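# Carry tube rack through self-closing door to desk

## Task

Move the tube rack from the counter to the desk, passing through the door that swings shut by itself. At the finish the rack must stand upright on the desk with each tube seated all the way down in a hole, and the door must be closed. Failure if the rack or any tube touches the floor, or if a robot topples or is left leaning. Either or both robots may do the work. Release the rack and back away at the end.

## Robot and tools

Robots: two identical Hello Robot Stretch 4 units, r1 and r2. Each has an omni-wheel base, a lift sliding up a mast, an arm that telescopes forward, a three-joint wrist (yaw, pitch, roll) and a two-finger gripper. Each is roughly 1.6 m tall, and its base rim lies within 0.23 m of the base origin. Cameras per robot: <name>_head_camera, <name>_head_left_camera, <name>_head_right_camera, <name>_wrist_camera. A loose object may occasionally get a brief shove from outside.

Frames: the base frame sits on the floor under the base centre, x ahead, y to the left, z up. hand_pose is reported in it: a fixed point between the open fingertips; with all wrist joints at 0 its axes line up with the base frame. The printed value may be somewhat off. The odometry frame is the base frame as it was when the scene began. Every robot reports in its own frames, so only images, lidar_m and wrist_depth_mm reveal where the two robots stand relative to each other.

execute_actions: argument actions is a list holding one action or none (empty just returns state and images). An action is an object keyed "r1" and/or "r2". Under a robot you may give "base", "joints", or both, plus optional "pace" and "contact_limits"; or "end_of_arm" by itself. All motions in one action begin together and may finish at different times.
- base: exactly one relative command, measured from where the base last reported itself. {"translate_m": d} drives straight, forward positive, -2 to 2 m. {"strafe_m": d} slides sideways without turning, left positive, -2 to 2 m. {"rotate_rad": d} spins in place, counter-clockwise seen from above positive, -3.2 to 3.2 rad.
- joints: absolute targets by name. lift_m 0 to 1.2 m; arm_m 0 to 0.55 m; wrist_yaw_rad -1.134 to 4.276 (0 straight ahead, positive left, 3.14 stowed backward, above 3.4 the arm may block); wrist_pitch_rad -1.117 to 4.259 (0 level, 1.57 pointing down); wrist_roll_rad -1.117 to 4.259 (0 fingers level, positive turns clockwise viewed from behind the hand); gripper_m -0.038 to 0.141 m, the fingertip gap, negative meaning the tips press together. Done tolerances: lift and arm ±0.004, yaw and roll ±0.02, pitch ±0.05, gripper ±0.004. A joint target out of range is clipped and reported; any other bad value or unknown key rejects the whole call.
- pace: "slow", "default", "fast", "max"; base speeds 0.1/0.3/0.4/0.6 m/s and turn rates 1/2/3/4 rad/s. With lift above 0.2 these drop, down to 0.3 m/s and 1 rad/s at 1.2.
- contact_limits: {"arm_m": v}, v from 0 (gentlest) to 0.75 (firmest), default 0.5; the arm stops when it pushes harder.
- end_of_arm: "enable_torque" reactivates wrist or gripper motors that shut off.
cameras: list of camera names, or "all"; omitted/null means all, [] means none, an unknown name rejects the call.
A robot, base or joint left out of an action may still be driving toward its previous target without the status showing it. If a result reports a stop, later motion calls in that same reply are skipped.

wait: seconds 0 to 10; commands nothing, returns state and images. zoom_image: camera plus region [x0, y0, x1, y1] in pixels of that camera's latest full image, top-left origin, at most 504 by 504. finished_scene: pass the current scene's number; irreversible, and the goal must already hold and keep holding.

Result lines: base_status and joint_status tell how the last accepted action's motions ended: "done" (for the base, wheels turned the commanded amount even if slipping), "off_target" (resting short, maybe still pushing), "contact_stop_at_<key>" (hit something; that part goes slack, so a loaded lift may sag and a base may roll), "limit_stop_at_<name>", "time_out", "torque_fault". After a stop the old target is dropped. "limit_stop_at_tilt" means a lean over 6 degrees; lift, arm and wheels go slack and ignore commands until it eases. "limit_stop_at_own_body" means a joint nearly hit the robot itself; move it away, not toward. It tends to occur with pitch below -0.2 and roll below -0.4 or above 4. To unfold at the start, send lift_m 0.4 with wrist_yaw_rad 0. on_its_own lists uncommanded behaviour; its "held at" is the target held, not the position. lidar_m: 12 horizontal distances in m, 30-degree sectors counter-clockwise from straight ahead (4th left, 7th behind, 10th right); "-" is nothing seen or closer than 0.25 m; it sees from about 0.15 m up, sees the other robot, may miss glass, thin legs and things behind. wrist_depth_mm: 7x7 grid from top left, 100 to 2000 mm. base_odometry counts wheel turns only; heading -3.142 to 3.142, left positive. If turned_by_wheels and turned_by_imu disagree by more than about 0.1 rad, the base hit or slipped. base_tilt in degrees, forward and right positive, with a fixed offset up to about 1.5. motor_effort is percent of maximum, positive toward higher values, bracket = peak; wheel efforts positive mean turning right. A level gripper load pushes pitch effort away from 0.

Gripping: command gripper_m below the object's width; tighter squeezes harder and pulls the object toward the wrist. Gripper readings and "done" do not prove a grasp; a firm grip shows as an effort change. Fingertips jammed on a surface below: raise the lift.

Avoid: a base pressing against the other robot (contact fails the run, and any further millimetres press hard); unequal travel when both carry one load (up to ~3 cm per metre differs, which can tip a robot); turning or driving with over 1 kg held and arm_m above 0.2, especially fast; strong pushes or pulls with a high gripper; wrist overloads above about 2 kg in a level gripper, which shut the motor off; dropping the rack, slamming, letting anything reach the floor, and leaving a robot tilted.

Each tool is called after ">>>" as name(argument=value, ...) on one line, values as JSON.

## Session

>>> execute_actions(actions=[])

Scene clock: 0.00 s.
r1.base_odometry: x=+0.000 y=+0.000 heading=+0.000 (m, m, rad; r1's odometry frame)
r1.turned_by_wheels: +0.000 (rad since the last result)
r1.turned_by_imu: +0.000 (rad since the last result)
r1.base_tilt: forward=-0.2 right=+0.0 (deg)
r1.lidar_m: 0.74 0.85 1.41 1.66 1.89 2.33 1.33 1.12 0.89 0.87 0.99 0.76
r1.base_status: not commanded
r1.joint_positions: lift_m=+0.281 arm_m=+0.000 wrist_yaw_rad=+3.137 wrist_pitch_rad=+0.010 wrist_roll_rad=+0.018 gripper_m=+0.057
r1.joint_status: not commanded
r1.motor_effort: lift_m=+20 arm_m=-1 wrist_yaw_rad=-3 wrist_pitch_rad=-6 wrist_roll_rad=+2 gripper_m=-3 wheel_0=+0 wheel_1=+0 wheel_2=+0 (%)
r1.hand_pose: x=-0.1174 y=+0.0889 z=+0.4566 quat_wxyz=(+0.003, -0.005, +0.009, +1.000) (m; r1's base frame)
r1.wrist_depth_mm: - 145 145 - - - - / - 110 144 - - - - / - 116 145 - - - - / 147 145 208 1708 - - - / 223 1464 - - - - - / 222 1430 200 1464 198 1756 1756 / 225 1025 1182 - 1182 1098 1160
r2.base_odometry: x=+0.000 y=+0.000 heading=+0.000 (m, m, rad; r2's odometry frame)
r2.turned_by_wheels: +0.000 (rad since the last result)
r2.turned_by_imu: +0.000 (rad since the last result)
r2.base_tilt: forward=+0.5 right=+0.2 (deg)
r2.lidar_m: 0.81 0.68 0.64 0.69 0.98 1.28 2.41 1.99 1.91 1.09 0.81 0.76
r2.base_status: not commanded
r2.joint_positions: lift_m=+0.248 arm_m=+0.002 wrist_yaw_rad=+3.123 wrist_pitch_rad=-0.009 wrist_roll_rad=-0.017 gripper_m=+0.057
r2.joint_status: not commanded
r2.motor_effort: lift_m=+18 arm_m=-1 wrist_yaw_rad=+1 wrist_pitch_rad=-7 wrist_roll_rad=-1 gripper_m=-3 wheel_0=+0 wheel_1=+0 wheel_2=+0 (%)
r2.hand_pose: x=-0.1136 y=+0.0927 z=+0.4287 quat_wxyz=(+0.009, +0.004, -0.009, +1.000) (m; r2's base frame)
r2.wrist_depth_mm: - 138 263 - - - 1983 / - 114 138 - - - 1983 / - 115 138 - - - 1983 / 106 138 188 - - - 1921 / 211 - - - - 1537 - / 226 1808 199 1618 196 1281 1464 / 223 1160 1042 153 1078 931 1042
pictures: r1_head_camera, r1_head_left_camera, r1_head_right_camera, r1_wrist_camera, r2_head_camera, r2_head_left_camera, r2_head_right_camera, r2_wrist_camera
Images, in order (width x height): r1_head_camera 420x560, r1_head_left_camera 420x672, r1_head_right_camera 420x672, r1_wrist_camera 616x392, r2_head_camera 420x560, r2_head_left_camera 420x672, r2_head_right_camera 420x672, r2_wrist_camera 616x392.

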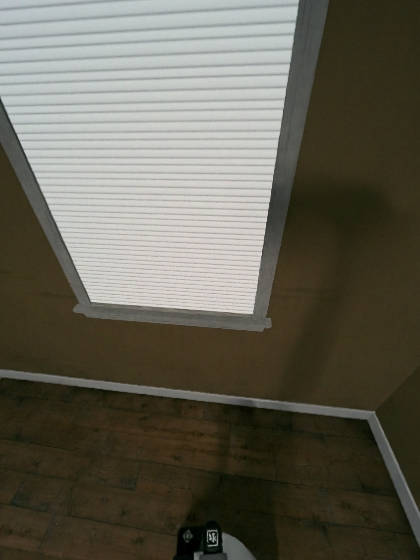

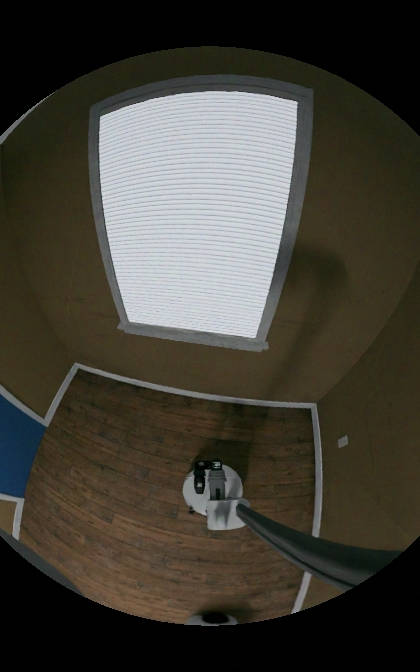

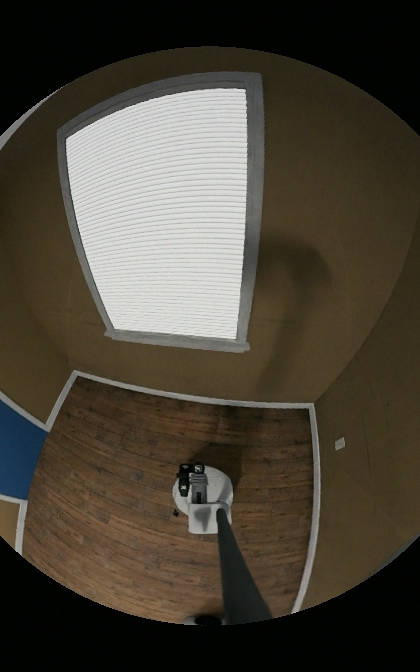

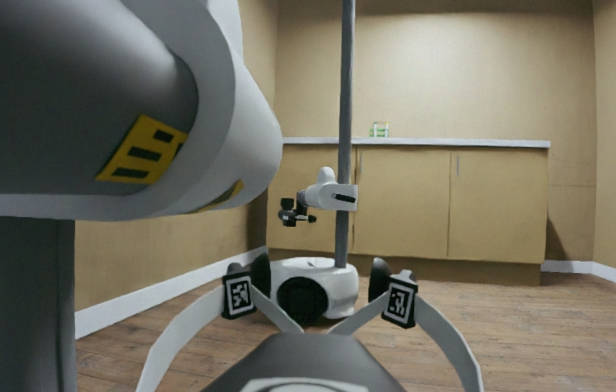

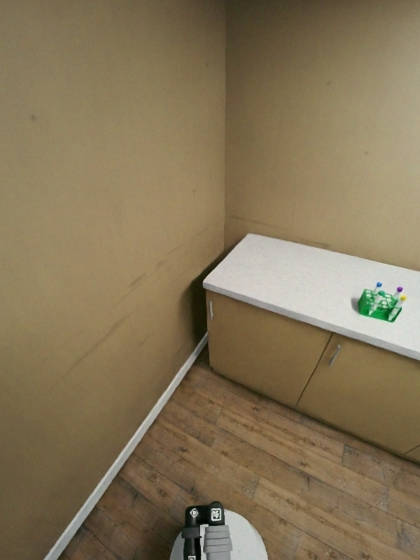

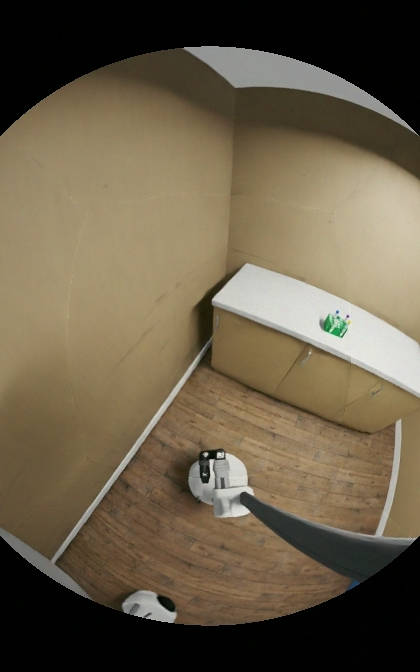

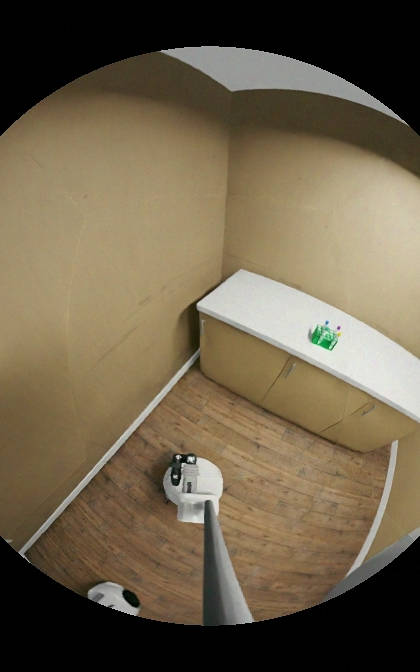

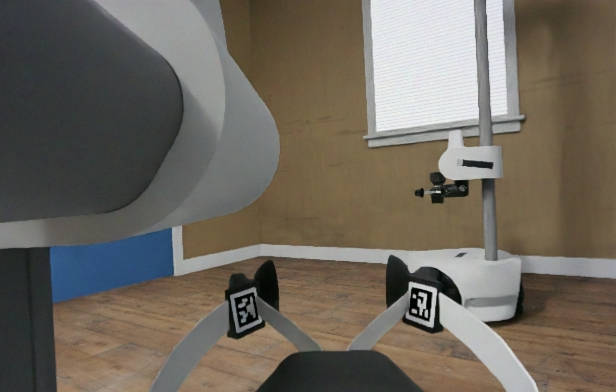

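>>> execute_actions(actions=[{"r1":{"base":{"rotate_rad":1.4},"joints":{"lift_m":0.9,"wrist_yaw_rad":0,"gripper_m":0.07}},"r2":{"base":{"rotate_rad":-0.5},"joints":{"lift_m":0.92,"wrist_yaw_rad":0,"wrist_pitch_rad":0.3,"gripper_m":0.141}}}], cameras=["r1_head_camera","r1_wrist_camera","r2_head_camera","r2_wrist_camera"])

Scene clock: 5.07 s.
r1.base_odometry: x=+0.000 y=+0.000 heading=+1.400 (m, m, rad; r1's odometry frame)
r1.turned_by_wheels: +1.400 (rad since the last result)
r1.turned_by_imu: +1.415 (rad since the last result)
r1.base_tilt: forward=-0.2 right=+0.0 (deg)
r1.lidar_m: 1.65 1.78 2.38 1.31 1.28 0.92 0.88 0.92 0.83 0.75 0.80 1.13
r1.base_status: done
r1.joint_positions: lift_m=+0.900 arm_m=+0.000 wrist_yaw_rad=+0.000 wrist_pitch_rad=+0.010 wrist_roll_rad=+0.018 gripper_m=+0.070
r1.joint_status: all done
r1.motor_effort: lift_m=+22(24) arm_m=-1(1) wrist_yaw_rad=-3(9) wrist_pitch_rad=-9(6) wrist_roll_rad=+1(1) gripper_m=-3(3) wheel_0=+0(6) wheel_1=+1(7) wheel_2=+1(6) (%)
r1.hand_pose: x=+0.4592 y=-0.0873 z=+1.0753 quat_wxyz=(+1.000, +0.009, +0.005, +0.000) (m; r1's base frame)
r1.wrist_depth_mm: 1537 1576 1537 1499 1464 1464 1118 / 1499 1537 1499 1499 1499 1464 1098 / 1576 1576 1537 1537 1499 1464 1118 / 1576 1537 1576 1499 1499 1537 1118 / 1537 1576 1576 1499 1537 1464 1078 / 1537 1499 206 1537 197 1499 1060 / 1576 1576 1576 - 1537 1308 1060
r2.base_odometry: x=+0.000 y=+0.000 heading=-0.500 (m, m, rad; r2's odometry frame)
r2.turned_by_wheels: -0.500 (rad since the last result)
r2.turned_by_imu: -0.501 (rad since the last result)
r2.base_tilt: forward=+0.5 right=+0.2 (deg)
r2.lidar_m: 0.76 0.83 0.67 0.64 0.71 1.00 1.31 2.45 1.96 1.90 1.06 0.80
r2.base_status: done
r2.joint_positions: lift_m=+0.920 arm_m=+0.002 wrist_yaw_rad=+0.000 wrist_pitch_rad=+0.302 wrist_roll_rad=-0.017 gripper_m=+0.141
r2.joint_status: all done
r2.motor_effort: lift_m=+22(24) arm_m=-1(1) wrist_yaw_rad=-1(4) wrist_pitch_rad=-6(3) wrist_roll_rad=+1(0) gripper_m=+0(2) wheel_0=-1(7) wheel_1=-1(5) wheel_2=-1(7) (%)
r2.hand_pose: x=+0.4487 y=-0.0873 z=+1.0121 quat_wxyz=(+0.989, -0.008, +0.150, +0.001) (m; r2's base frame)
r2.wrist_depth_mm: 976 1138 1118 1118 1098 1060 1042 / 991 1205 1205 1138 1138 1098 1078 / 991 1229 1205 1160 976 878 960 / 904 741 707 676 647 627 603 / 683 668 640 627 609 585 585 / 866 699 216 661 627 189 609 / 891 741 732 142 668 661 640
pictures: r1_head_camera, r1_wrist_camera, r2_head_camera, r2_wrist_camera
Images, in order (width x height): r1_head_camera 420x560, r1_wrist_camera 616x392, r2_head_camera 420x560, r2_wrist_camera 616x392.

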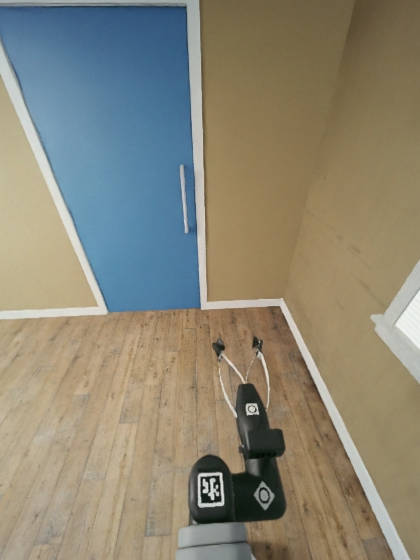

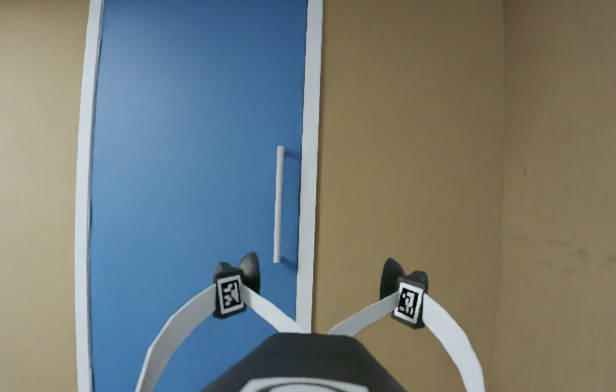

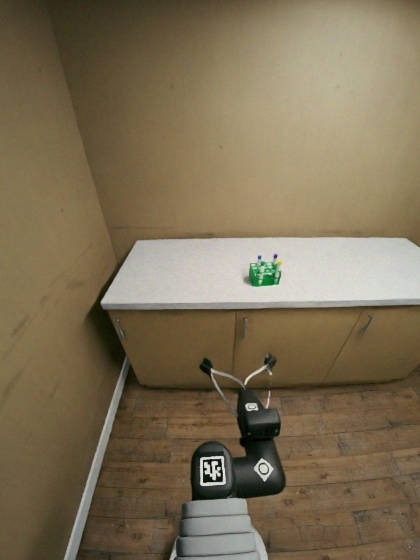

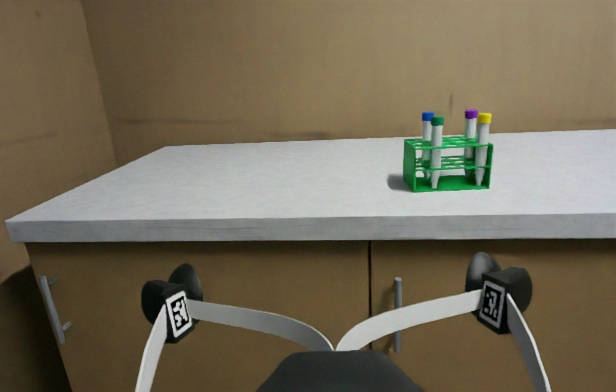

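>>> execute_actions(actions=[{"r1":{"base":{"translate_m":0.9},"pace":"fast"},"r2":{"base":{"strafe_m":-0.22},"joints":{"arm_m":0.2}}}], cameras=["r1_head_camera","r1_wrist_camera","r2_head_camera","r2_wrist_camera"])

Scene clock: 11.27 s.
r1.base_odometry: x=+0.153 y=+0.887 heading=+1.400 (m, m, rad; r1's odometry frame)
r1.turned_by_wheels: +0.000 (rad since the last result)
r1.turned_by_imu: +0.000 (rad since the last result)
r1.base_tilt: forward=-0.2 right=-0.1 (deg)
r1.lidar_m: 0.77 0.83 1.13 2.30 1.55 1.87 1.78 1.11 0.78 0.76 0.80 0.84
r1.base_status: done
r1.joint_positions: lift_m=+0.900 arm_m=+0.000 wrist_yaw_rad=+0.000 wrist_pitch_rad=+0.010 wrist_roll_rad=+0.018 gripper_m=+0.070
r1.joint_status: not commanded
r1.motor_effort: lift_m=+21(22) arm_m=-1(1) wrist_yaw_rad=-2(1) wrist_pitch_rad=-5(7) wrist_roll_rad=+1(1) gripper_m=-3(3) wheel_0=-1(5) wheel_1=-1(5) wheel_2=+0(9) (%)
r1.hand_pose: x=+0.4592 y=-0.0874 z=+1.0753 quat_wxyz=(+1.000, +0.009, +0.005, +0.000) (m; r1's base frame)
r1.wrist_depth_mm: 615 609 603 585 585 580 574 / 621 609 603 585 591 580 569 / 621 609 597 591 580 580 574 / 621 609 603 591 585 585 574 / 615 615 603 591 591 580 580 / 615 609 206 591 197 580 574 / 615 609 609 - 591 585 574
r2.base_odometry: x=-0.106 y=-0.193 heading=-0.500 (m, m, rad; r2's odometry frame)
r2.turned_by_wheels: +0.000 (rad since the last result)
r2.turned_by_imu: +0.002 (rad since the last result)
r2.base_tilt: forward=+0.4 right=+0.2 (deg)
r2.lidar_m: 0.75 0.78 0.91 0.86 0.94 1.34 2.30 1.54 1.73 1.68 1.05 0.78
r2.base_status: done
r2.joint_positions: lift_m=+0.920 arm_m=+0.199 wrist_yaw_rad=+0.000 wrist_pitch_rad=+0.302 wrist_roll_rad=-0.017 gripper_m=+0.141
r2.joint_status: all done
r2.motor_effort: lift_m=+22(22) arm_m=+4(6) wrist_yaw_rad=+1(1) wrist_pitch_rad=-6(6) wrist_roll_rad=+0(2) gripper_m=-2(1) wheel_0=+0(6) wheel_1=+0(8) wheel_2=-1(2) (%)
r2.hand_pose: x=+0.6456 y=-0.0874 z=+1.0121 quat_wxyz=(+0.989, -0.008, +0.150, +0.001) (m; r2's base frame)
r2.wrist_depth_mm: 960 946 931 891 891 878 854 / 1008 991 976 946 917 904 891 / 1078 1025 1008 991 946 917 917 / 759 732 699 512 634 621 597 / 517 500 488 469 459 445 436 / 433 415 216 392 377 189 366 / 488 466 455 142 421 421 402
pictures: r1_head_camera, r1_wrist_camera, r2_head_camera, r2_wrist_camera
Images, in order (width x height): r1_head_camera 420x560, r1_wrist_camera 616x392, r2_head_camera 420x560, r2_wrist_camera 616x392.

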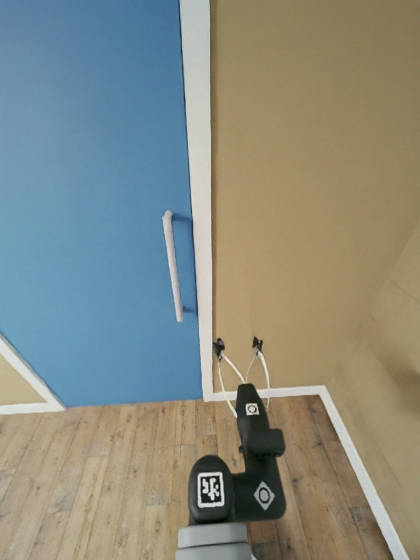

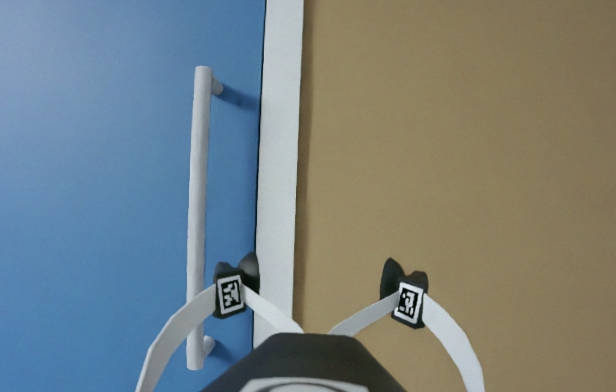

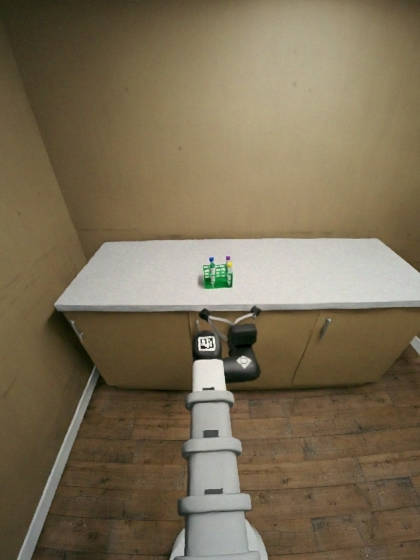

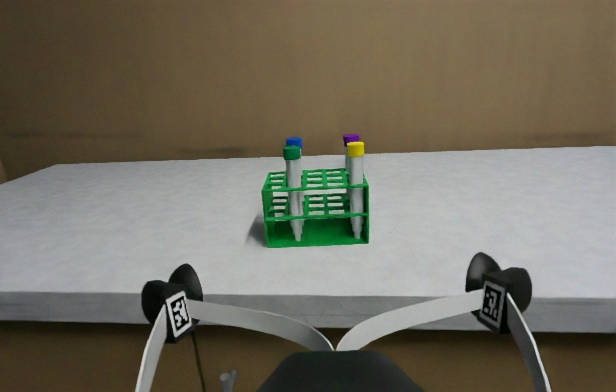

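>>> execute_actions(actions=[{"r1":{"base":{"strafe_m":0.19},"joints":{"arm_m":0.2}},"r2":{"base":{"translate_m":0.2},"joints":{"lift_m":0.865}}}], cameras=["r1_wrist_camera","r2_head_camera","r2_wrist_camera"])

Scene clock: 17.50 s.
r1.base_odometry: x=-0.035 y=+0.919 heading=+1.400 (m, m, rad; r1's odometry frame)
r1.turned_by_wheels: +0.000 (rad since the last result)
r1.turned_by_imu: +0.001 (rad since the last result)
r1.base_tilt: forward=-0.2 right=-0.1 (deg)
r1.lidar_m: 0.76 0.83 1.15 2.07 1.56 1.86 1.77 1.38 0.99 0.96 0.99 0.84
r1.base_status: done
r1.joint_positions: lift_m=+0.900 arm_m=+0.199 wrist_yaw_rad=+0.000 wrist_pitch_rad=+0.009 wrist_roll_rad=+0.018 gripper_m=+0.070
r1.joint_status: all done
r1.motor_effort: lift_m=+21(21) arm_m=+5(6) wrist_yaw_rad=-3(0) wrist_pitch_rad=-6(5) wrist_roll_rad=+0(1) gripper_m=-2(0) wheel_0=+2(6) wheel_1=-1(8) wheel_2=+1(2) (%)
r1.hand_pose: x=+0.6585 y=-0.0874 z=+1.0754 quat_wxyz=(+1.000, +0.009, +0.005, +0.000) (m; r1's base frame)
r1.wrist_depth_mm: 410 404 399 397 389 382 377 / 407 402 397 394 389 379 377 / 410 404 399 392 389 382 382 / 410 404 399 394 387 384 379 / 407 404 399 394 375 382 379 / 410 404 206 392 197 382 382 / 404 402 402 - 379 382 379
r2.base_odometry: x=+0.070 y=-0.289 heading=-0.500 (m, m, rad; r2's odometry frame)
r2.turned_by_wheels: +0.000 (rad since the last result)
r2.turned_by_imu: +0.001 (rad since the last result)
r2.base_tilt: forward=+0.5 right=+0.2 (deg)
r2.lidar_m: 0.56 0.61 0.88 0.87 0.93 1.30 2.51 1.56 1.76 1.71 0.77 0.57
r2.base_status: done
r2.joint_positions: lift_m=+0.865 arm_m=+0.199 wrist_yaw_rad=+0.000 wrist_pitch_rad=+0.302 wrist_roll_rad=-0.017 gripper_m=+0.141
r2.joint_status: all done
r2.motor_effort: lift_m=+13(20) arm_m=+4(4) wrist_yaw_rad=+2(1) wrist_pitch_rad=-5(6) wrist_roll_rad=+1(4) gripper_m=-1(0) wheel_0=+0(4) wheel_1=-1(6) wheel_2=+1(9) (%)
r2.hand_pose: x=+0.6456 y=-0.0874 z=+0.9578 quat_wxyz=(+0.989, -0.008, +0.150, +0.001) (m; r2's base frame)
r2.wrist_depth_mm: 768 750 741 723 707 699 683 / 809 788 778 759 741 723 715 / 842 809 788 788 627 750 732 / 569 544 330 329 322 459 445 / 387 375 319 309 304 336 325 / 293 262 216 273 267 189 257 / 234 223 227 142 218 213 204
pictures: r1_wrist_camera, r2_head_camera, r2_wrist_camera
Images, in order (width x height): r1_wrist_camera 616x392, r2_head_camera 420x560, r2_wrist_camera 616x392.

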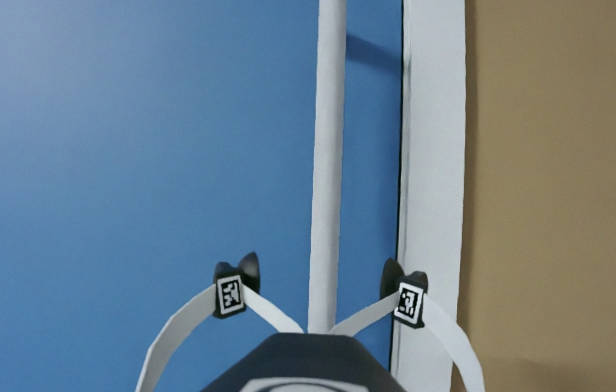

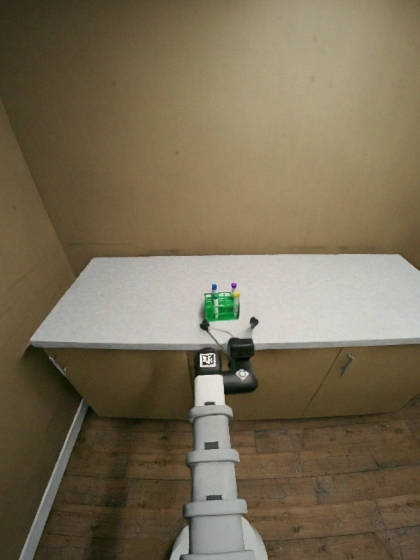

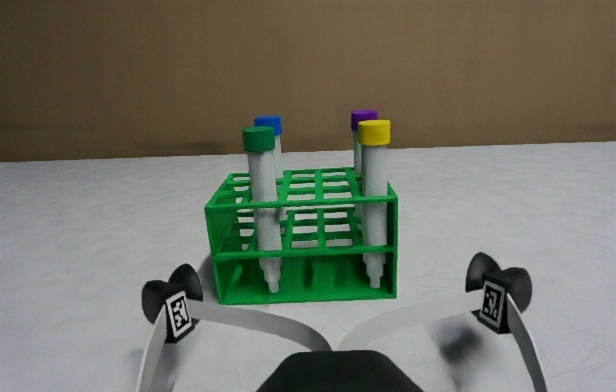

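>>> execute_actions(actions=[{"r1":{"joints":{"arm_m":0.328}},"r2":{"base":{"strafe_m":0.033},"joints":{"lift_m":0.862}}}], cameras=["r1_wrist_camera"])

>>> execute_actions(actions=[{"r1":{"joints":{"gripper_m":-0.03}},"r2":{"joints":{"arm_m":0.272}}}], cameras=["r1_wrist_camera","r2_wrist_camera"])

Scene clock: 21.17 s.
r1.base_odometry: x=-0.035 y=+0.919 heading=+1.400 (m, m, rad; r1's odometry frame)
r1.turned_by_wheels: +0.000 (rad since the last result)
r1.turned_by_imu: +0.000 (rad since the last result)
r1.base_tilt: forward=-0.2 right=-0.1 (deg)
r1.lidar_m: 0.74 0.84 1.15 2.09 1.58 1.86 1.78 1.38 1.00 0.95 1.03 0.84
r1.base_status: not commanded
r1.joint_positions: lift_m=+0.900 arm_m=+0.327 wrist_yaw_rad=+0.000 wrist_pitch_rad=+0.009 wrist_roll_rad=+0.018 gripper_m=+0.070
r1.joint_status: all done
r1.motor_effort: lift_m=+21(21) arm_m=+5(6) wrist_yaw_rad=-3(2) wrist_pitch_rad=-6(6) wrist_roll_rad=+0(2) gripper_m=-2(3) wheel_0=+2(2) wheel_1=+0(0) wheel_2=+1(1) (%)
r1.hand_pose: x=+0.7865 y=-0.0874 z=+1.0754 quat_wxyz=(+1.000, +0.009, +0.005, +0.000) (m; r1's base frame)
r1.wrist_depth_mm: 274 271 267 264 260 245 254 / 274 272 268 198 262 245 255 / 276 271 268 195 263 243 255 / 274 272 268 194 263 245 256 / 277 272 268 197 262 246 255 / 276 271 206 192 197 245 256 / 276 272 268 - 262 244 255
r2.base_odometry: x=+0.086 y=-0.260 heading=-0.500 (m, m, rad; r2's odometry frame)
r2.turned_by_wheels: +0.000 (rad since the last result)
r2.turned_by_imu: +0.000 (rad since the last result)
r2.base_tilt: forward=+0.6 right=+0.2 (deg)
r2.lidar_m: 0.56 0.60 0.86 0.82 0.89 1.28 2.53 1.59 1.78 1.73 0.77 0.57
r2.base_status: done
r2.joint_positions: lift_m=+0.862 arm_m=+0.199 wrist_yaw_rad=+0.000 wrist_pitch_rad=+0.302 wrist_roll_rad=-0.017 gripper_m=+0.141
r2.joint_status: all done
r2.motor_effort: lift_m=+13(12) arm_m=+4(4) wrist_yaw_rad=+1(1) wrist_pitch_rad=-6(6) wrist_roll_rad=+1(2) gripper_m=+2(0) wheel_0=+0(7) wheel_1=-1(6) wheel_2=+1(1) (%)
r2.hand_pose: x=+0.6456 y=-0.0874 z=+0.9548 quat_wxyz=(+0.989, -0.008, +0.150, +0.001) (m; r2's base frame)
r2.wrist_depth_mm: 759 759 732 723 715 699 683 / 809 788 778 750 741 732 715 / 831 809 809 723 307 750 741 / 564 539 512 303 273 452 442 / 379 368 355 298 297 325 320 / 287 258 216 268 262 189 252 / 229 219 222 142 213 209 200
pictures: r1_wrist_camera
Images, in order (width x height): r1_wrist_camera 616x392.

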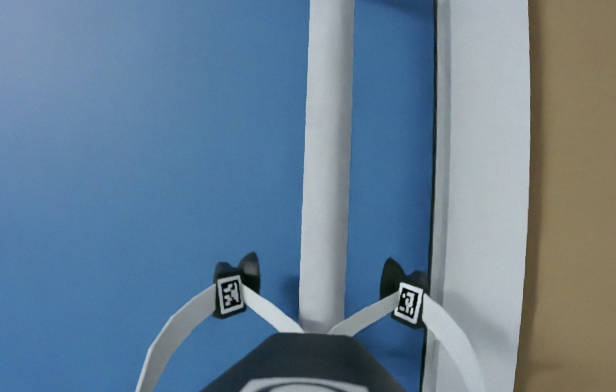

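Scene clock: 22.87 s.
r1.base_odometry: x=-0.035 y=+0.919 heading=+1.400 (m, m, rad; r1's odometry frame)
r1.turned_by_wheels: +0.000 (rad since the last result)
r1.turned_by_imu: +0.000 (rad since the last result)
r1.base_tilt: forward=-0.2 right=-0.1 (deg)
r1.lidar_m: 0.73 0.81 1.14 2.10 1.55 1.88 1.77 1.39 1.00 0.97 1.02 0.82
r1.base_status: not commanded
r1.joint_positions: lift_m=+0.900 arm_m=+0.327 wrist_yaw_rad=+0.000 wrist_pitch_rad=+0.009 wrist_roll_rad=+0.018 gripper_m=-0.030
r1.joint_status: all done
r1.motor_effort: lift_m=+21(21) arm_m=+3(5) wrist_yaw_rad=-3(2) wrist_pitch_rad=-8(8) wrist_roll_rad=+0(0) gripper_m=-15(14) wheel_0=+1(2) wheel_1=+0(1) wheel_2=+1(3) (%)
r1.hand_pose: x=+0.7869 y=-0.0874 z=+1.0754 quat_wxyz=(+1.000, +0.009, +0.005, +0.000) (m; r1's base frame)
r1.wrist_depth_mm: 263 259 253 179 246 244 255 / 262 257 253 178 244 245 254 / 263 258 253 178 246 245 255 / 262 258 253 179 245 244 256 / 263 259 254 182 246 246 255 / 263 258 183 176 185 246 256 / 264 258 254 - 246 244 255
r2.base_odometry: x=+0.086 y=-0.260 heading=-0.500 (m, m, rad; r2's odometry frame)
r2.turned_by_wheels: +0.000 (rad since the last result)
r2.turned_by_imu: +0.000 (rad since the last result)
r2.base_tilt: forward=+0.5 right=+0.2 (deg)
r2.lidar_m: 0.57 0.59 0.86 0.83 0.90 1.29 2.50 1.58 1.80 1.74 0.80 0.59
r2.base_status: not commanded
r2.joint_positions: lift_m=+0.862 arm_m=+0.271 wrist_yaw_rad=+0.000 wrist_pitch_rad=+0.302 wrist_roll_rad=-0.017 gripper_m=+0.141
r2.joint_status: all done
r2.motor_effort: lift_m=+14(14) arm_m=+4(5) wrist_yaw_rad=+1(1) wrist_pitch_rad=-6(6) wrist_roll_rad=-1(0) gripper_m=+1(0) wheel_0=+0(0) wheel_1=-1(1) wheel_2=+0(0) (%)
r2.hand_pose: x=+0.7176 y=-0.0875 z=+0.9548 quat_wxyz=(+0.989, -0.008, +0.150, +0.001) (m; r2's base frame)
r2.wrist_depth_mm: 707 683 668 654 647 634 621 / 732 715 699 683 668 654 647 / 768 750 723 699 627 676 676 / 554 535 512 244 251 449 442 / 379 366 336 208 238 220 319 / 286 257 203 212 214 189 251 / 229 218 220 142 213 208 200
pictures: r1_wrist_camera, r2_wrist_camera
Images, in order (width x height): r1_wrist_camera 616x392, r2_wrist_camera 616x392.

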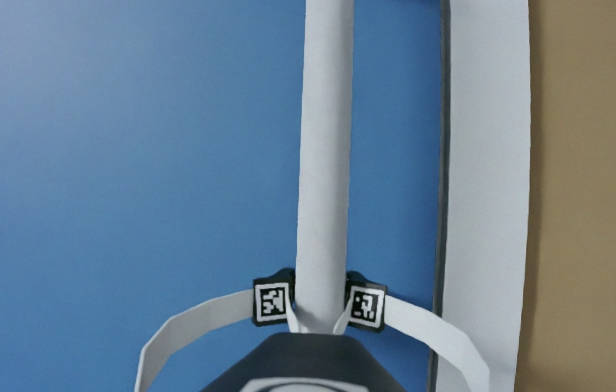

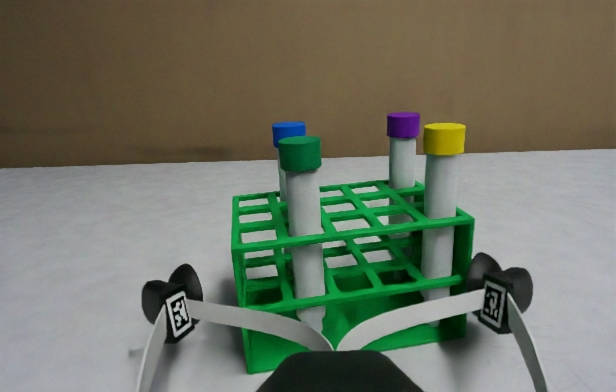

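>>> execute_actions(actions=[{"r1":{"base":{"translate_m":-0.14},"pace":"slow"},"r2":{"joints":{"arm_m":0.22}}}], cameras=[])

>>> execute_actions(actions=[{"r1":{"base":{"strafe_m":0.06},"joints":{"arm_m":0.19},"pace":"slow"},"r2":{"base":{"strafe_m":-0.047},"joints":{"wrist_yaw_rad":0.12}}}], cameras=["r1_wrist_camera","r2_wrist_camera"])

Scene clock: 27.90 s.
r1.base_odometry: x=-0.058 y=+0.781 heading=+1.402 (m, m, rad; r1's odometry frame)
r1.turned_by_wheels: +0.002 (rad since the last result)
r1.turned_by_imu: +0.004 (rad since the last result)
r1.base_tilt: forward=-0.2 right=-0.1 (deg)
r1.lidar_m: 0.74 0.89 1.35 2.08 1.52 1.71 1.64 1.42 0.99 0.94 1.01 0.98
r1.base_status: done
r1.joint_positions: lift_m=+0.900 arm_m=+0.327 wrist_yaw_rad=+0.014 wrist_pitch_rad=+0.009 wrist_roll_rad=+0.018 gripper_m=-0.030
r1.joint_status: not commanded
r1.on_its_own: wrist_yaw_rad is at rest, and its effort (-43) is outside its rest range (-13 to +13)
r1.motor_effort: lift_m=+21(21) arm_m=+3(3) wrist_yaw_rad=-43(42) wrist_pitch_rad=-7(7) wrist_roll_rad=+2(0) gripper_m=-16(17) wheel_0=+9(11) wheel_1=+4(2) wheel_2=+10(11) (%)
r1.hand_pose: x=+0.7881 y=-0.0832 z=+1.0754 quat_wxyz=(+1.000, +0.009, +0.005, +0.007) (m; r1's base frame)
r1.wrist_depth_mm: 310 289 266 179 234 384 379 / 310 286 266 177 234 384 382 / 309 286 265 176 234 384 379 / 310 285 267 177 234 384 379 / 309 287 266 179 234 384 384 / 309 285 185 174 184 387 384 / 307 285 268 - 231 384 379
r2.base_odometry: x=+0.086 y=-0.260 heading=-0.500 (m, m, rad; r2's odometry frame)
r2.turned_by_wheels: +0.000 (rad since the last result)
r2.turned_by_imu: +0.001 (rad since the last result)
r2.base_tilt: forward=+0.5 right=+0.2 (deg)
r2.lidar_m: 0.57 0.59 0.87 0.83 0.86 1.29 2.51 1.51 1.82 1.73 0.74 0.58
r2.base_status: not commanded
r2.joint_positions: lift_m=+0.862 arm_m=+0.221 wrist_yaw_rad=+0.000 wrist_pitch_rad=+0.302 wrist_roll_rad=-0.017 gripper_m=+0.141
r2.joint_status: all done
r2.motor_effort: lift_m=+14(13) arm_m=-4(7) wrist_yaw_rad=+1(2) wrist_pitch_rad=-6(7) wrist_roll_rad=+0(0) gripper_m=+0(0) wheel_0=+0(0) wheel_1=-1(1) wheel_2=+0(0) (%)
r2.hand_pose: x=+0.6671 y=-0.0874 z=+0.9548 quat_wxyz=(+0.989, -0.008, +0.150, +0.001) (m; r2's base frame)
r2.wrist_depth_mm: 750 723 723 691 691 683 661 / 778 768 750 732 715 707 691 / 820 788 788 676 300 723 707 / 559 530 512 259 270 449 442 / 377 368 353 278 286 327 319 / 287 258 216 265 262 188 252 / 230 220 222 142 213 208 200
pictures: none
No camera images: the call's "cameras" was empty. Leave "cameras" out to get every camera's image.

Scene clock: 30.57 s.
r1.base_odometry: x=-0.117 y=+0.792 heading=+1.402 (m, m, rad; r1's odometry frame)
r1.turned_by_wheels: +0.000 (rad since the last result)
r1.turned_by_imu: +0.000 (rad since the last result)
r1.base_tilt: forward=-0.3 right=+0.0 (deg)
r1.lidar_m: 0.60 0.78 1.36 2.05 1.44 1.73 1.65 1.47 1.07 1.01 1.10 0.69
r1.base_status: done
r1.joint_positions: lift_m=+0.900 arm_m=+0.191 wrist_yaw_rad=+0.006 wrist_pitch_rad=+0.009 wrist_roll_rad=+0.018 gripper_m=-0.030
r1.joint_status: all done
r1.on_its_own: wrist_yaw_rad is at rest, and its effort (-18) is outside its rest range (-13 to +13)
r1.motor_effort: lift_m=+22(22) arm_m=-6(7) wrist_yaw_rad=-18(42) wrist_pitch_rad=-6(7) wrist_roll_rad=+1(0) gripper_m=-14(15) wheel_0=+0(7) wheel_1=+2(7) wheel_2=+3(9) (%)
r1.hand_pose: x=+0.6510 y=-0.0857 z=+1.0754 quat_wxyz=(+1.000, +0.009, +0.005, +0.003) (m; r1's base frame)
r1.wrist_depth_mm: 382 330 289 215 231 521 512 / 382 330 287 180 231 512 521 / 382 327 287 179 232 521 517 / 379 329 287 178 231 517 517 / 379 327 286 180 232 525 521 / 377 327 184 176 183 525 517 / 375 329 290 - 228 521 521
r2.base_odometry: x=+0.063 y=-0.301 heading=-0.500 (m, m, rad; r2's odometry frame)
r2.turned_by_wheels: +0.000 (rad since the last result)
r2.turned_by_imu: +0.001 (rad since the last result)
r2.base_tilt: forward=+0.5 right=+0.2 (deg)
r2.lidar_m: 0.57 0.60 0.89 0.88 0.95 1.34 2.52 1.44 1.73 1.70 0.75 0.57
r2.base_status: done
r2.joint_positions: lift_m=+0.862 arm_m=+0.221 wrist_yaw_rad=+0.120 wrist_pitch_rad=+0.302 wrist_roll_rad=-0.017 gripper_m=+0.141
r2.joint_status: all done
r2.motor_effort: lift_m=+13(14) arm_m=-4(4) wrist_yaw_rad=+2(4) wrist_pitch_rad=-5(6) wrist_roll_rad=+0(1) gripper_m=+0(0) wheel_0=+0(6) wheel_1=+0(6) wheel_2=+1(2) (%)
r2.hand_pose: x=+0.6755 y=-0.0539 z=+0.9548 quat_wxyz=(+0.987, -0.017, +0.150, +0.060) (m; r2's base frame)
r2.wrist_depth_mm: 831 768 750 699 676 647 627 / 854 820 768 741 707 676 654 / 891 842 798 750 291 683 654 / 559 535 477 260 268 455 442 / 379 368 340 272 266 325 319 / 287 257 216 262 258 189 251 / 230 219 221 142 214 209 200
pictures: r1_wrist_camera, r2_wrist_camera
Images, in order (width x height): r1_wrist_camera 616x392, r2_wrist_camera 616x392.

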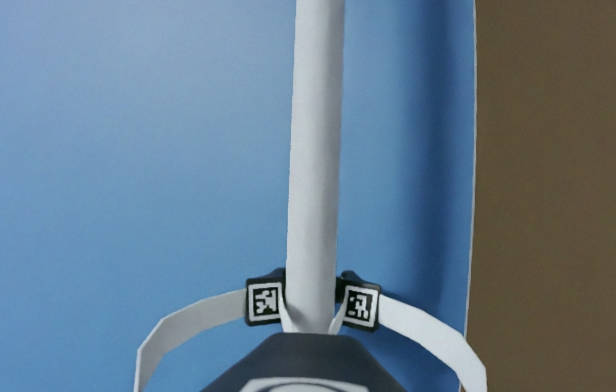

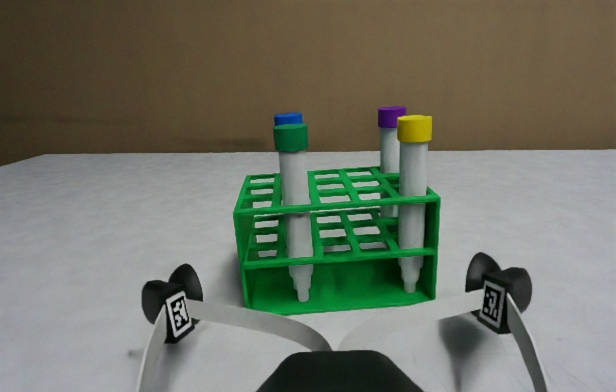

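>>> execute_actions(actions=[{"r1":{"base":{"strafe_m":0.1},"joints":{"arm_m":0.05},"pace":"slow"},"r2":{"joints":{"arm_m":0.277}}}], cameras=["r2_wrist_camera"])

>>> execute_actions(actions=[{"r1":{"base":{"translate_m":-0.25},"joints":{"arm_m":0.3},"pace":"slow"}}], cameras=["r1_wrist_camera","r1_head_left_camera"])

Scene clock: 35.97 s.
r1.base_odometry: x=-0.216 y=+0.808 heading=+1.402 (m, m, rad; r1's odometry frame)
r1.turned_by_wheels: +0.000 (rad since the last result)
r1.turned_by_imu: -0.001 (rad since the last result)
r1.base_tilt: forward=-0.2 right=-0.1 (deg)
r1.lidar_m: 0.44 0.74 1.34 1.92 1.35 1.69 1.64 1.66 1.15 1.11 1.20 0.49
r1.base_status: done
r1.joint_positions: lift_m=+0.900 arm_m=+0.051 wrist_yaw_rad=-0.003 wrist_pitch_rad=+0.010 wrist_roll_rad=+0.018 gripper_m=-0.030
r1.joint_status: all done
r1.motor_effort: lift_m=+21(22) arm_m=-6(7) wrist_yaw_rad=+7(44) wrist_pitch_rad=-8(6) wrist_roll_rad=+1(2) gripper_m=-16(16) wheel_0=-3(12) wheel_1=-1(5) wheel_2=-2(9) (%)
r1.hand_pose: x=+0.5101 y=-0.0882 z=+1.0752 quat_wxyz=(+1.000, +0.009, +0.005, -0.001) (m; r1's base frame)
r1.wrist_depth_mm: 539 415 325 271 225 203 654 / 549 410 324 270 226 204 661 / 535 404 320 268 225 205 661 / 530 404 320 267 225 204 654 / 530 399 320 179 224 204 668 / 530 404 183 176 183 202 661 / 525 404 319 - 222 193 661
r2.base_odometry: x=+0.063 y=-0.301 heading=-0.500 (m, m, rad; r2's odometry frame)
r2.turned_by_wheels: +0.000 (rad since the last result)
r2.turned_by_imu: +0.001 (rad since the last result)
r2.base_tilt: forward=+0.5 right=+0.2 (deg)
r2.lidar_m: 0.57 0.61 0.87 0.88 0.95 1.32 2.51 1.31 1.74 1.69 0.74 0.57
r2.base_status: not commanded
r2.joint_positions: lift_m=+0.862 arm_m=+0.276 wrist_yaw_rad=+0.120 wrist_pitch_rad=+0.302 wrist_roll_rad=-0.017 gripper_m=+0.141
r2.joint_status: all done
r2.motor_effort: lift_m=+13(13) arm_m=+4(5) wrist_yaw_rad=+2(2) wrist_pitch_rad=-5(6) wrist_roll_rad=-1(2) gripper_m=-2(1) wheel_0=+0(0) wheel_1=+0(0) wheel_2=+1(1) (%)
r2.hand_pose: x=+0.7311 y=-0.0538 z=+0.9548 quat_wxyz=(+0.987, -0.017, +0.150, +0.061) (m; r2's base frame)
r2.wrist_depth_mm: 759 715 683 647 627 603 580 / 798 750 715 683 661 634 603 / 842 768 750 707 239 647 621 / 564 535 477 236 213 455 439 / 379 370 219 209 201 322 319 / 286 257 200 206 202 189 250 / 229 218 216 141 212 208 200
pictures: r2_wrist_camera
Images, in order (width x height): r2_wrist_camera 616x392.

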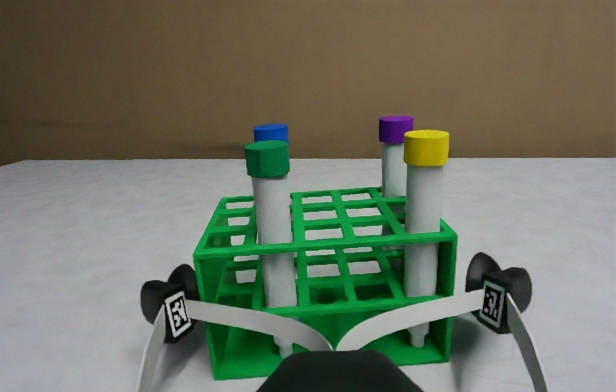

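Scene clock: 39.77 s.
r1.base_odometry: x=-0.258 y=+0.562 heading=+1.402 (m, m, rad; r1's odometry frame)
r1.turned_by_wheels: +0.000 (rad since the last result)
r1.turned_by_imu: +0.000 (rad since the last result)
r1.base_tilt: forward=-0.2 right=+0.0 (deg)
r1.lidar_m: 0.68 1.05 1.71 1.31 1.23 1.47 1.39 1.47 1.16 1.10 1.19 0.76
r1.base_status: done
r1.joint_positions: lift_m=+0.900 arm_m=+0.299 wrist_yaw_rad=-0.002 wrist_pitch_rad=+0.009 wrist_roll_rad=+0.018 gripper_m=-0.030
r1.joint_status: all done
r1.motor_effort: lift_m=+22(21) arm_m=+5(5) wrist_yaw_rad=+2(7) wrist_pitch_rad=-6(7) wrist_roll_rad=+0(2) gripper_m=-16(13) wheel_0=-3(5) wheel_1=-1(4) wheel_2=+0(6) (%)
r1.hand_pose: x=+0.7584 y=-0.0879 z=+1.0754 quat_wxyz=(+1.000, +0.009, +0.005, -0.001) (m; r1's base frame)
r1.wrist_depth_mm: 539 415 327 268 226 204 661 / 549 413 322 268 226 204 661 / 539 407 320 268 224 203 661 / 539 404 322 267 224 203 661 / 539 399 317 178 229 203 654 / 535 402 183 175 183 202 668 / 525 407 319 - 223 193 661
r2.base_odometry: x=+0.063 y=-0.301 heading=-0.500 (m, m, rad; r2's odometry frame)
r2.turned_by_wheels: +0.000 (rad since the last result)
r2.turned_by_imu: +0.001 (rad since the last result)
r2.base_tilt: forward=+0.5 right=+0.3 (deg)
r2.lidar_m: 0.56 0.60 0.87 0.88 0.94 1.34 1.28 1.25 1.72 1.68 0.78 0.59
r2.base_status: not commanded
r2.joint_positions: lift_m=+0.862 arm_m=+0.276 wrist_yaw_rad=+0.120 wrist_pitch_rad=+0.302 wrist_roll_rad=-0.017 gripper_m=+0.141
r2.joint_status: not commanded
r2.motor_effort: lift_m=+13(14) arm_m=+4(4) wrist_yaw_rad=+1(0) wrist_pitch_rad=-6(6) wrist_roll_rad=-1(1) gripper_m=-2(0) wheel_0=+0(0) wheel_1=+0(0) wheel_2=+1(1) (%)
r2.hand_pose: x=+0.7311 y=-0.0538 z=+0.9548 quat_wxyz=(+0.987, -0.017, +0.150, +0.061) (m; r2's base frame)
r2.wrist_depth_mm: 759 715 683 654 627 597 580 / 798 750 707 691 661 627 603 / 831 778 741 699 240 647 621 / 559 535 477 236 213 452 442 / 379 366 219 209 202 324 319 / 286 257 200 208 202 189 250 / 229 218 216 141 212 208 200
pictures: r1_head_left_camera, r1_wrist_camera
Images, in order (width x height): r1_head_left_camera 420x672, r1_wrist_camera 616x392.

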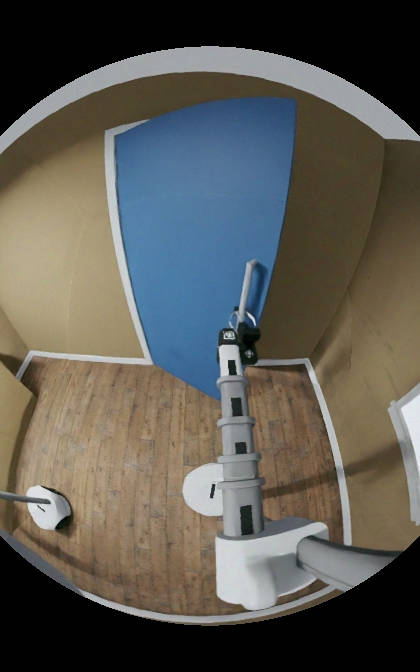

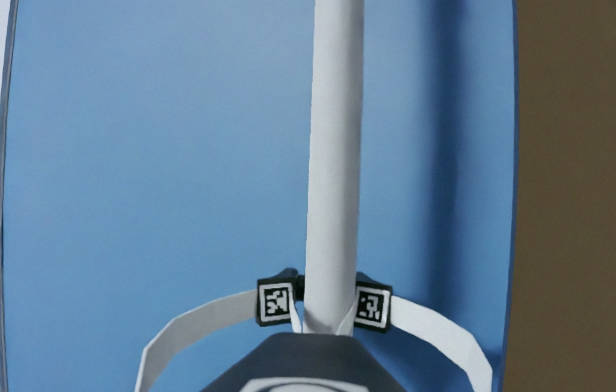

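>>> execute_actions(actions=[{"r1":{"base":{"strafe_m":0.125},"joints":{"arm_m":0.235,"wrist_yaw_rad":-0.1},"pace":"slow"},"r2":{"joints":{"gripper_m":0.06}}}], cameras=["r2_wrist_camera"])

>>> execute_actions(actions=[{"r1":{"base":{"strafe_m":0.06},"joints":{"arm_m":0.24,"wrist_yaw_rad":-0.27}},"r2":{"joints":{"lift_m":0.93},"pace":"slow"}}], cameras=["r1_wrist_camera","r2_wrist_camera"])

Scene clock: 45.30 s.
r1.base_odometry: x=-0.381 y=+0.583 heading=+1.400 (m, m, rad; r1's odometry frame)
r1.turned_by_wheels: -0.002 (rad since the last result)
r1.turned_by_imu: -0.002 (rad since the last result)
r1.base_tilt: forward=-0.2 right=+0.0 (deg)
r1.lidar_m: 0.61 1.10 1.69 1.26 1.12 1.47 1.39 1.48 1.30 1.22 1.31 0.66
r1.base_status: done
r1.joint_positions: lift_m=+0.900 arm_m=+0.235 wrist_yaw_rad=-0.122 wrist_pitch_rad=+0.010 wrist_roll_rad=+0.018 gripper_m=-0.030
r1.joint_status: wrist_yaw_rad off_target (ended at -0.122, target -0.100); the others done
r1.on_its_own: wrist_yaw_rad is at rest, and its effort (+62) is outside its rest range (-13 to +13)
r1.motor_effort: lift_m=+21(21) arm_m=-2(12) wrist_yaw_rad=+62(63) wrist_pitch_rad=-5(6) wrist_roll_rad=+2(1) gripper_m=-12(17) wheel_0=-12(12) wheel_1=-2(4) wheel_2=-11(11) (%)
r1.hand_pose: x=+0.6820 y=-0.1218 z=+1.0753 quat_wxyz=(+0.998, +0.009, +0.004, -0.061) (m; r1's base frame)
r1.wrist_depth_mm: 544 415 322 268 213 198 496 / 554 410 320 266 213 198 500 / 539 407 320 266 214 198 496 / 539 404 317 265 214 198 500 / 539 402 319 264 213 196 820 / 539 402 290 187 169 189 820 / 525 404 307 - 218 186 831
r2.base_odometry: x=+0.063 y=-0.301 heading=-0.500 (m, m, rad; r2's odometry frame)
r2.turned_by_wheels: +0.000 (rad since the last result)
r2.turned_by_imu: +0.001 (rad since the last result)
r2.base_tilt: forward=+0.5 right=+0.2 (deg)
r2.lidar_m: 0.56 0.61 0.87 0.87 0.95 1.33 1.22 1.12 1.73 1.68 0.76 0.55
r2.base_status: not commanded
r2.joint_positions: lift_m=+0.862 arm_m=+0.276 wrist_yaw_rad=+0.120 wrist_pitch_rad=+0.303 wrist_roll_rad=-0.017 gripper_m=+0.061
r2.joint_status: all done
r2.motor_effort: lift_m=+13(13) arm_m=+4(4) wrist_yaw_rad=+1(1) wrist_pitch_rad=-9(8) wrist_roll_rad=+0(1) gripper_m=-26(23) wheel_0=+0(0) wheel_1=+0(0) wheel_2=+1(1) (%)
r2.hand_pose: x=+0.7310 y=-0.0539 z=+0.9545 quat_wxyz=(+0.987, -0.017, +0.150, +0.061) (m; r2's base frame)
r2.wrist_depth_mm: 759 715 683 654 634 603 574 / 809 759 715 683 654 627 603 / 842 788 750 699 223 647 627 / 554 530 500 232 216 413 436 / 379 366 217 179 213 290 315 / 286 266 189 188 195 175 249 / 229 208 199 188 191 198 200
pictures: r2_wrist_camera
Images, in order (width x height): r2_wrist_camera 616x392.

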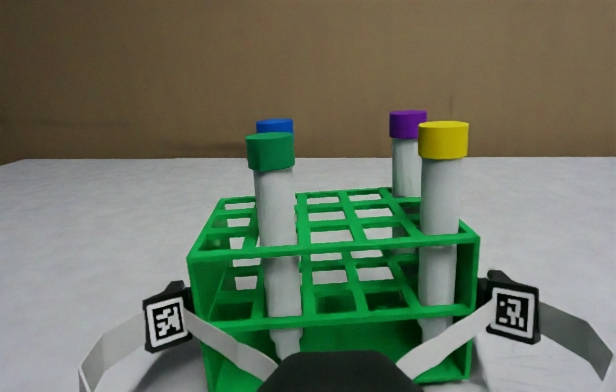

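Scene clock: 46.77 s.
r1.base_odometry: x=-0.440 y=+0.593 heading=+1.397 (m, m, rad; r1's odometry frame)
r1.turned_by_wheels: -0.002 (rad since the last result)
r1.turned_by_imu: -0.003 (rad since the last result)
r1.base_tilt: forward=-0.2 right=-0.1 (deg)
r1.lidar_m: 0.67 1.12 1.68 1.30 1.07 1.46 1.39 1.46 1.36 1.29 1.37 0.60
r1.base_status: done
r1.joint_positions: lift_m=+0.900 arm_m=+0.239 wrist_yaw_rad=-0.292 wrist_pitch_rad=+0.010 wrist_roll_rad=+0.018 gripper_m=-0.030
r1.joint_status: wrist_yaw_rad off_target (ended at -0.292, target -0.270); the others done
r1.on_its_own: wrist_yaw_rad is at rest, and its effort (+62) is outside its rest range (-13 to +13)
r1.motor_effort: lift_m=+21(21) arm_m=+3(6) wrist_yaw_rad=+62(62) wrist_pitch_rad=-6(5) wrist_roll_rad=+2(3) gripper_m=-11(17) wheel_0=-11(16) wheel_1=-3(9) wheel_2=-12(11) (%)
r1.hand_pose: x=+0.6613 y=-0.1669 z=+1.0753 quat_wxyz=(+0.989, +0.010, +0.003, -0.146) (m; r1's base frame)
r1.wrist_depth_mm: 410 347 293 256 164 204 960 / 413 343 291 255 217 203 991 / 410 342 290 255 216 204 991 / 404 340 290 254 216 203 991 / 407 338 290 254 215 202 991 / 404 340 274 186 170 197 991 / 402 340 283 - 218 202 991
r2.base_odometry: x=+0.063 y=-0.301 heading=-0.500 (m, m, rad; r2's odometry frame)
r2.turned_by_wheels: +0.000 (rad since the last result)
r2.turned_by_imu: +0.000 (rad since the last result)
r2.base_tilt: forward=+0.5 right=+0.2 (deg)
r2.lidar_m: 0.54 0.61 0.88 0.86 0.94 1.37 1.15 1.08 1.75 1.69 0.78 0.58
r2.base_status: not commanded
r2.joint_positions: lift_m=+0.930 arm_m=+0.276 wrist_yaw_rad=+0.120 wrist_pitch_rad=+0.303 wrist_roll_rad=-0.017 gripper_m=+0.061
r2.joint_status: all done
r2.motor_effort: lift_m=+22(23) arm_m=+4(4) wrist_yaw_rad=+1(1) wrist_pitch_rad=-8(9) wrist_roll_rad=+0(1) gripper_m=-26(27) wheel_0=+0(0) wheel_1=+0(0) wheel_2=+1(1) (%)
r2.hand_pose: x=+0.7310 y=-0.0539 z=+1.0217 quat_wxyz=(+0.987, -0.017, +0.150, +0.061) (m; r2's base frame)
r2.wrist_depth_mm: 759 715 683 654 627 603 580 / 798 750 723 691 654 621 597 / 842 798 759 707 224 647 621 / 788 759 715 232 222 597 640 / 530 517 217 181 213 415 455 / 407 377 189 187 195 175 353 / 327 297 200 188 191 278 285
pictures: r1_wrist_camera, r2_wrist_camera
Images, in order (width x height): r1_wrist_camera 616x392, r2_wrist_camera 616x392.

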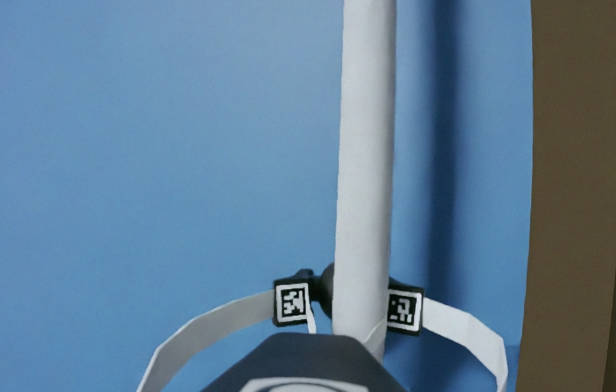

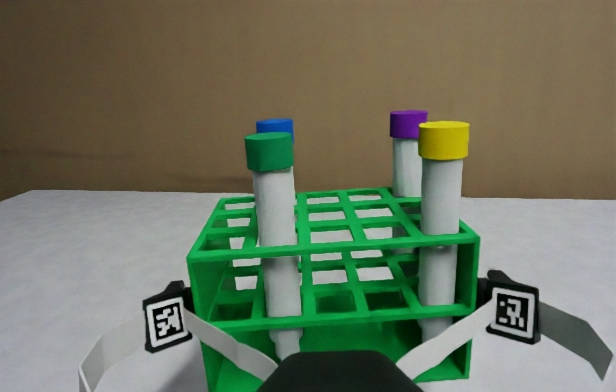

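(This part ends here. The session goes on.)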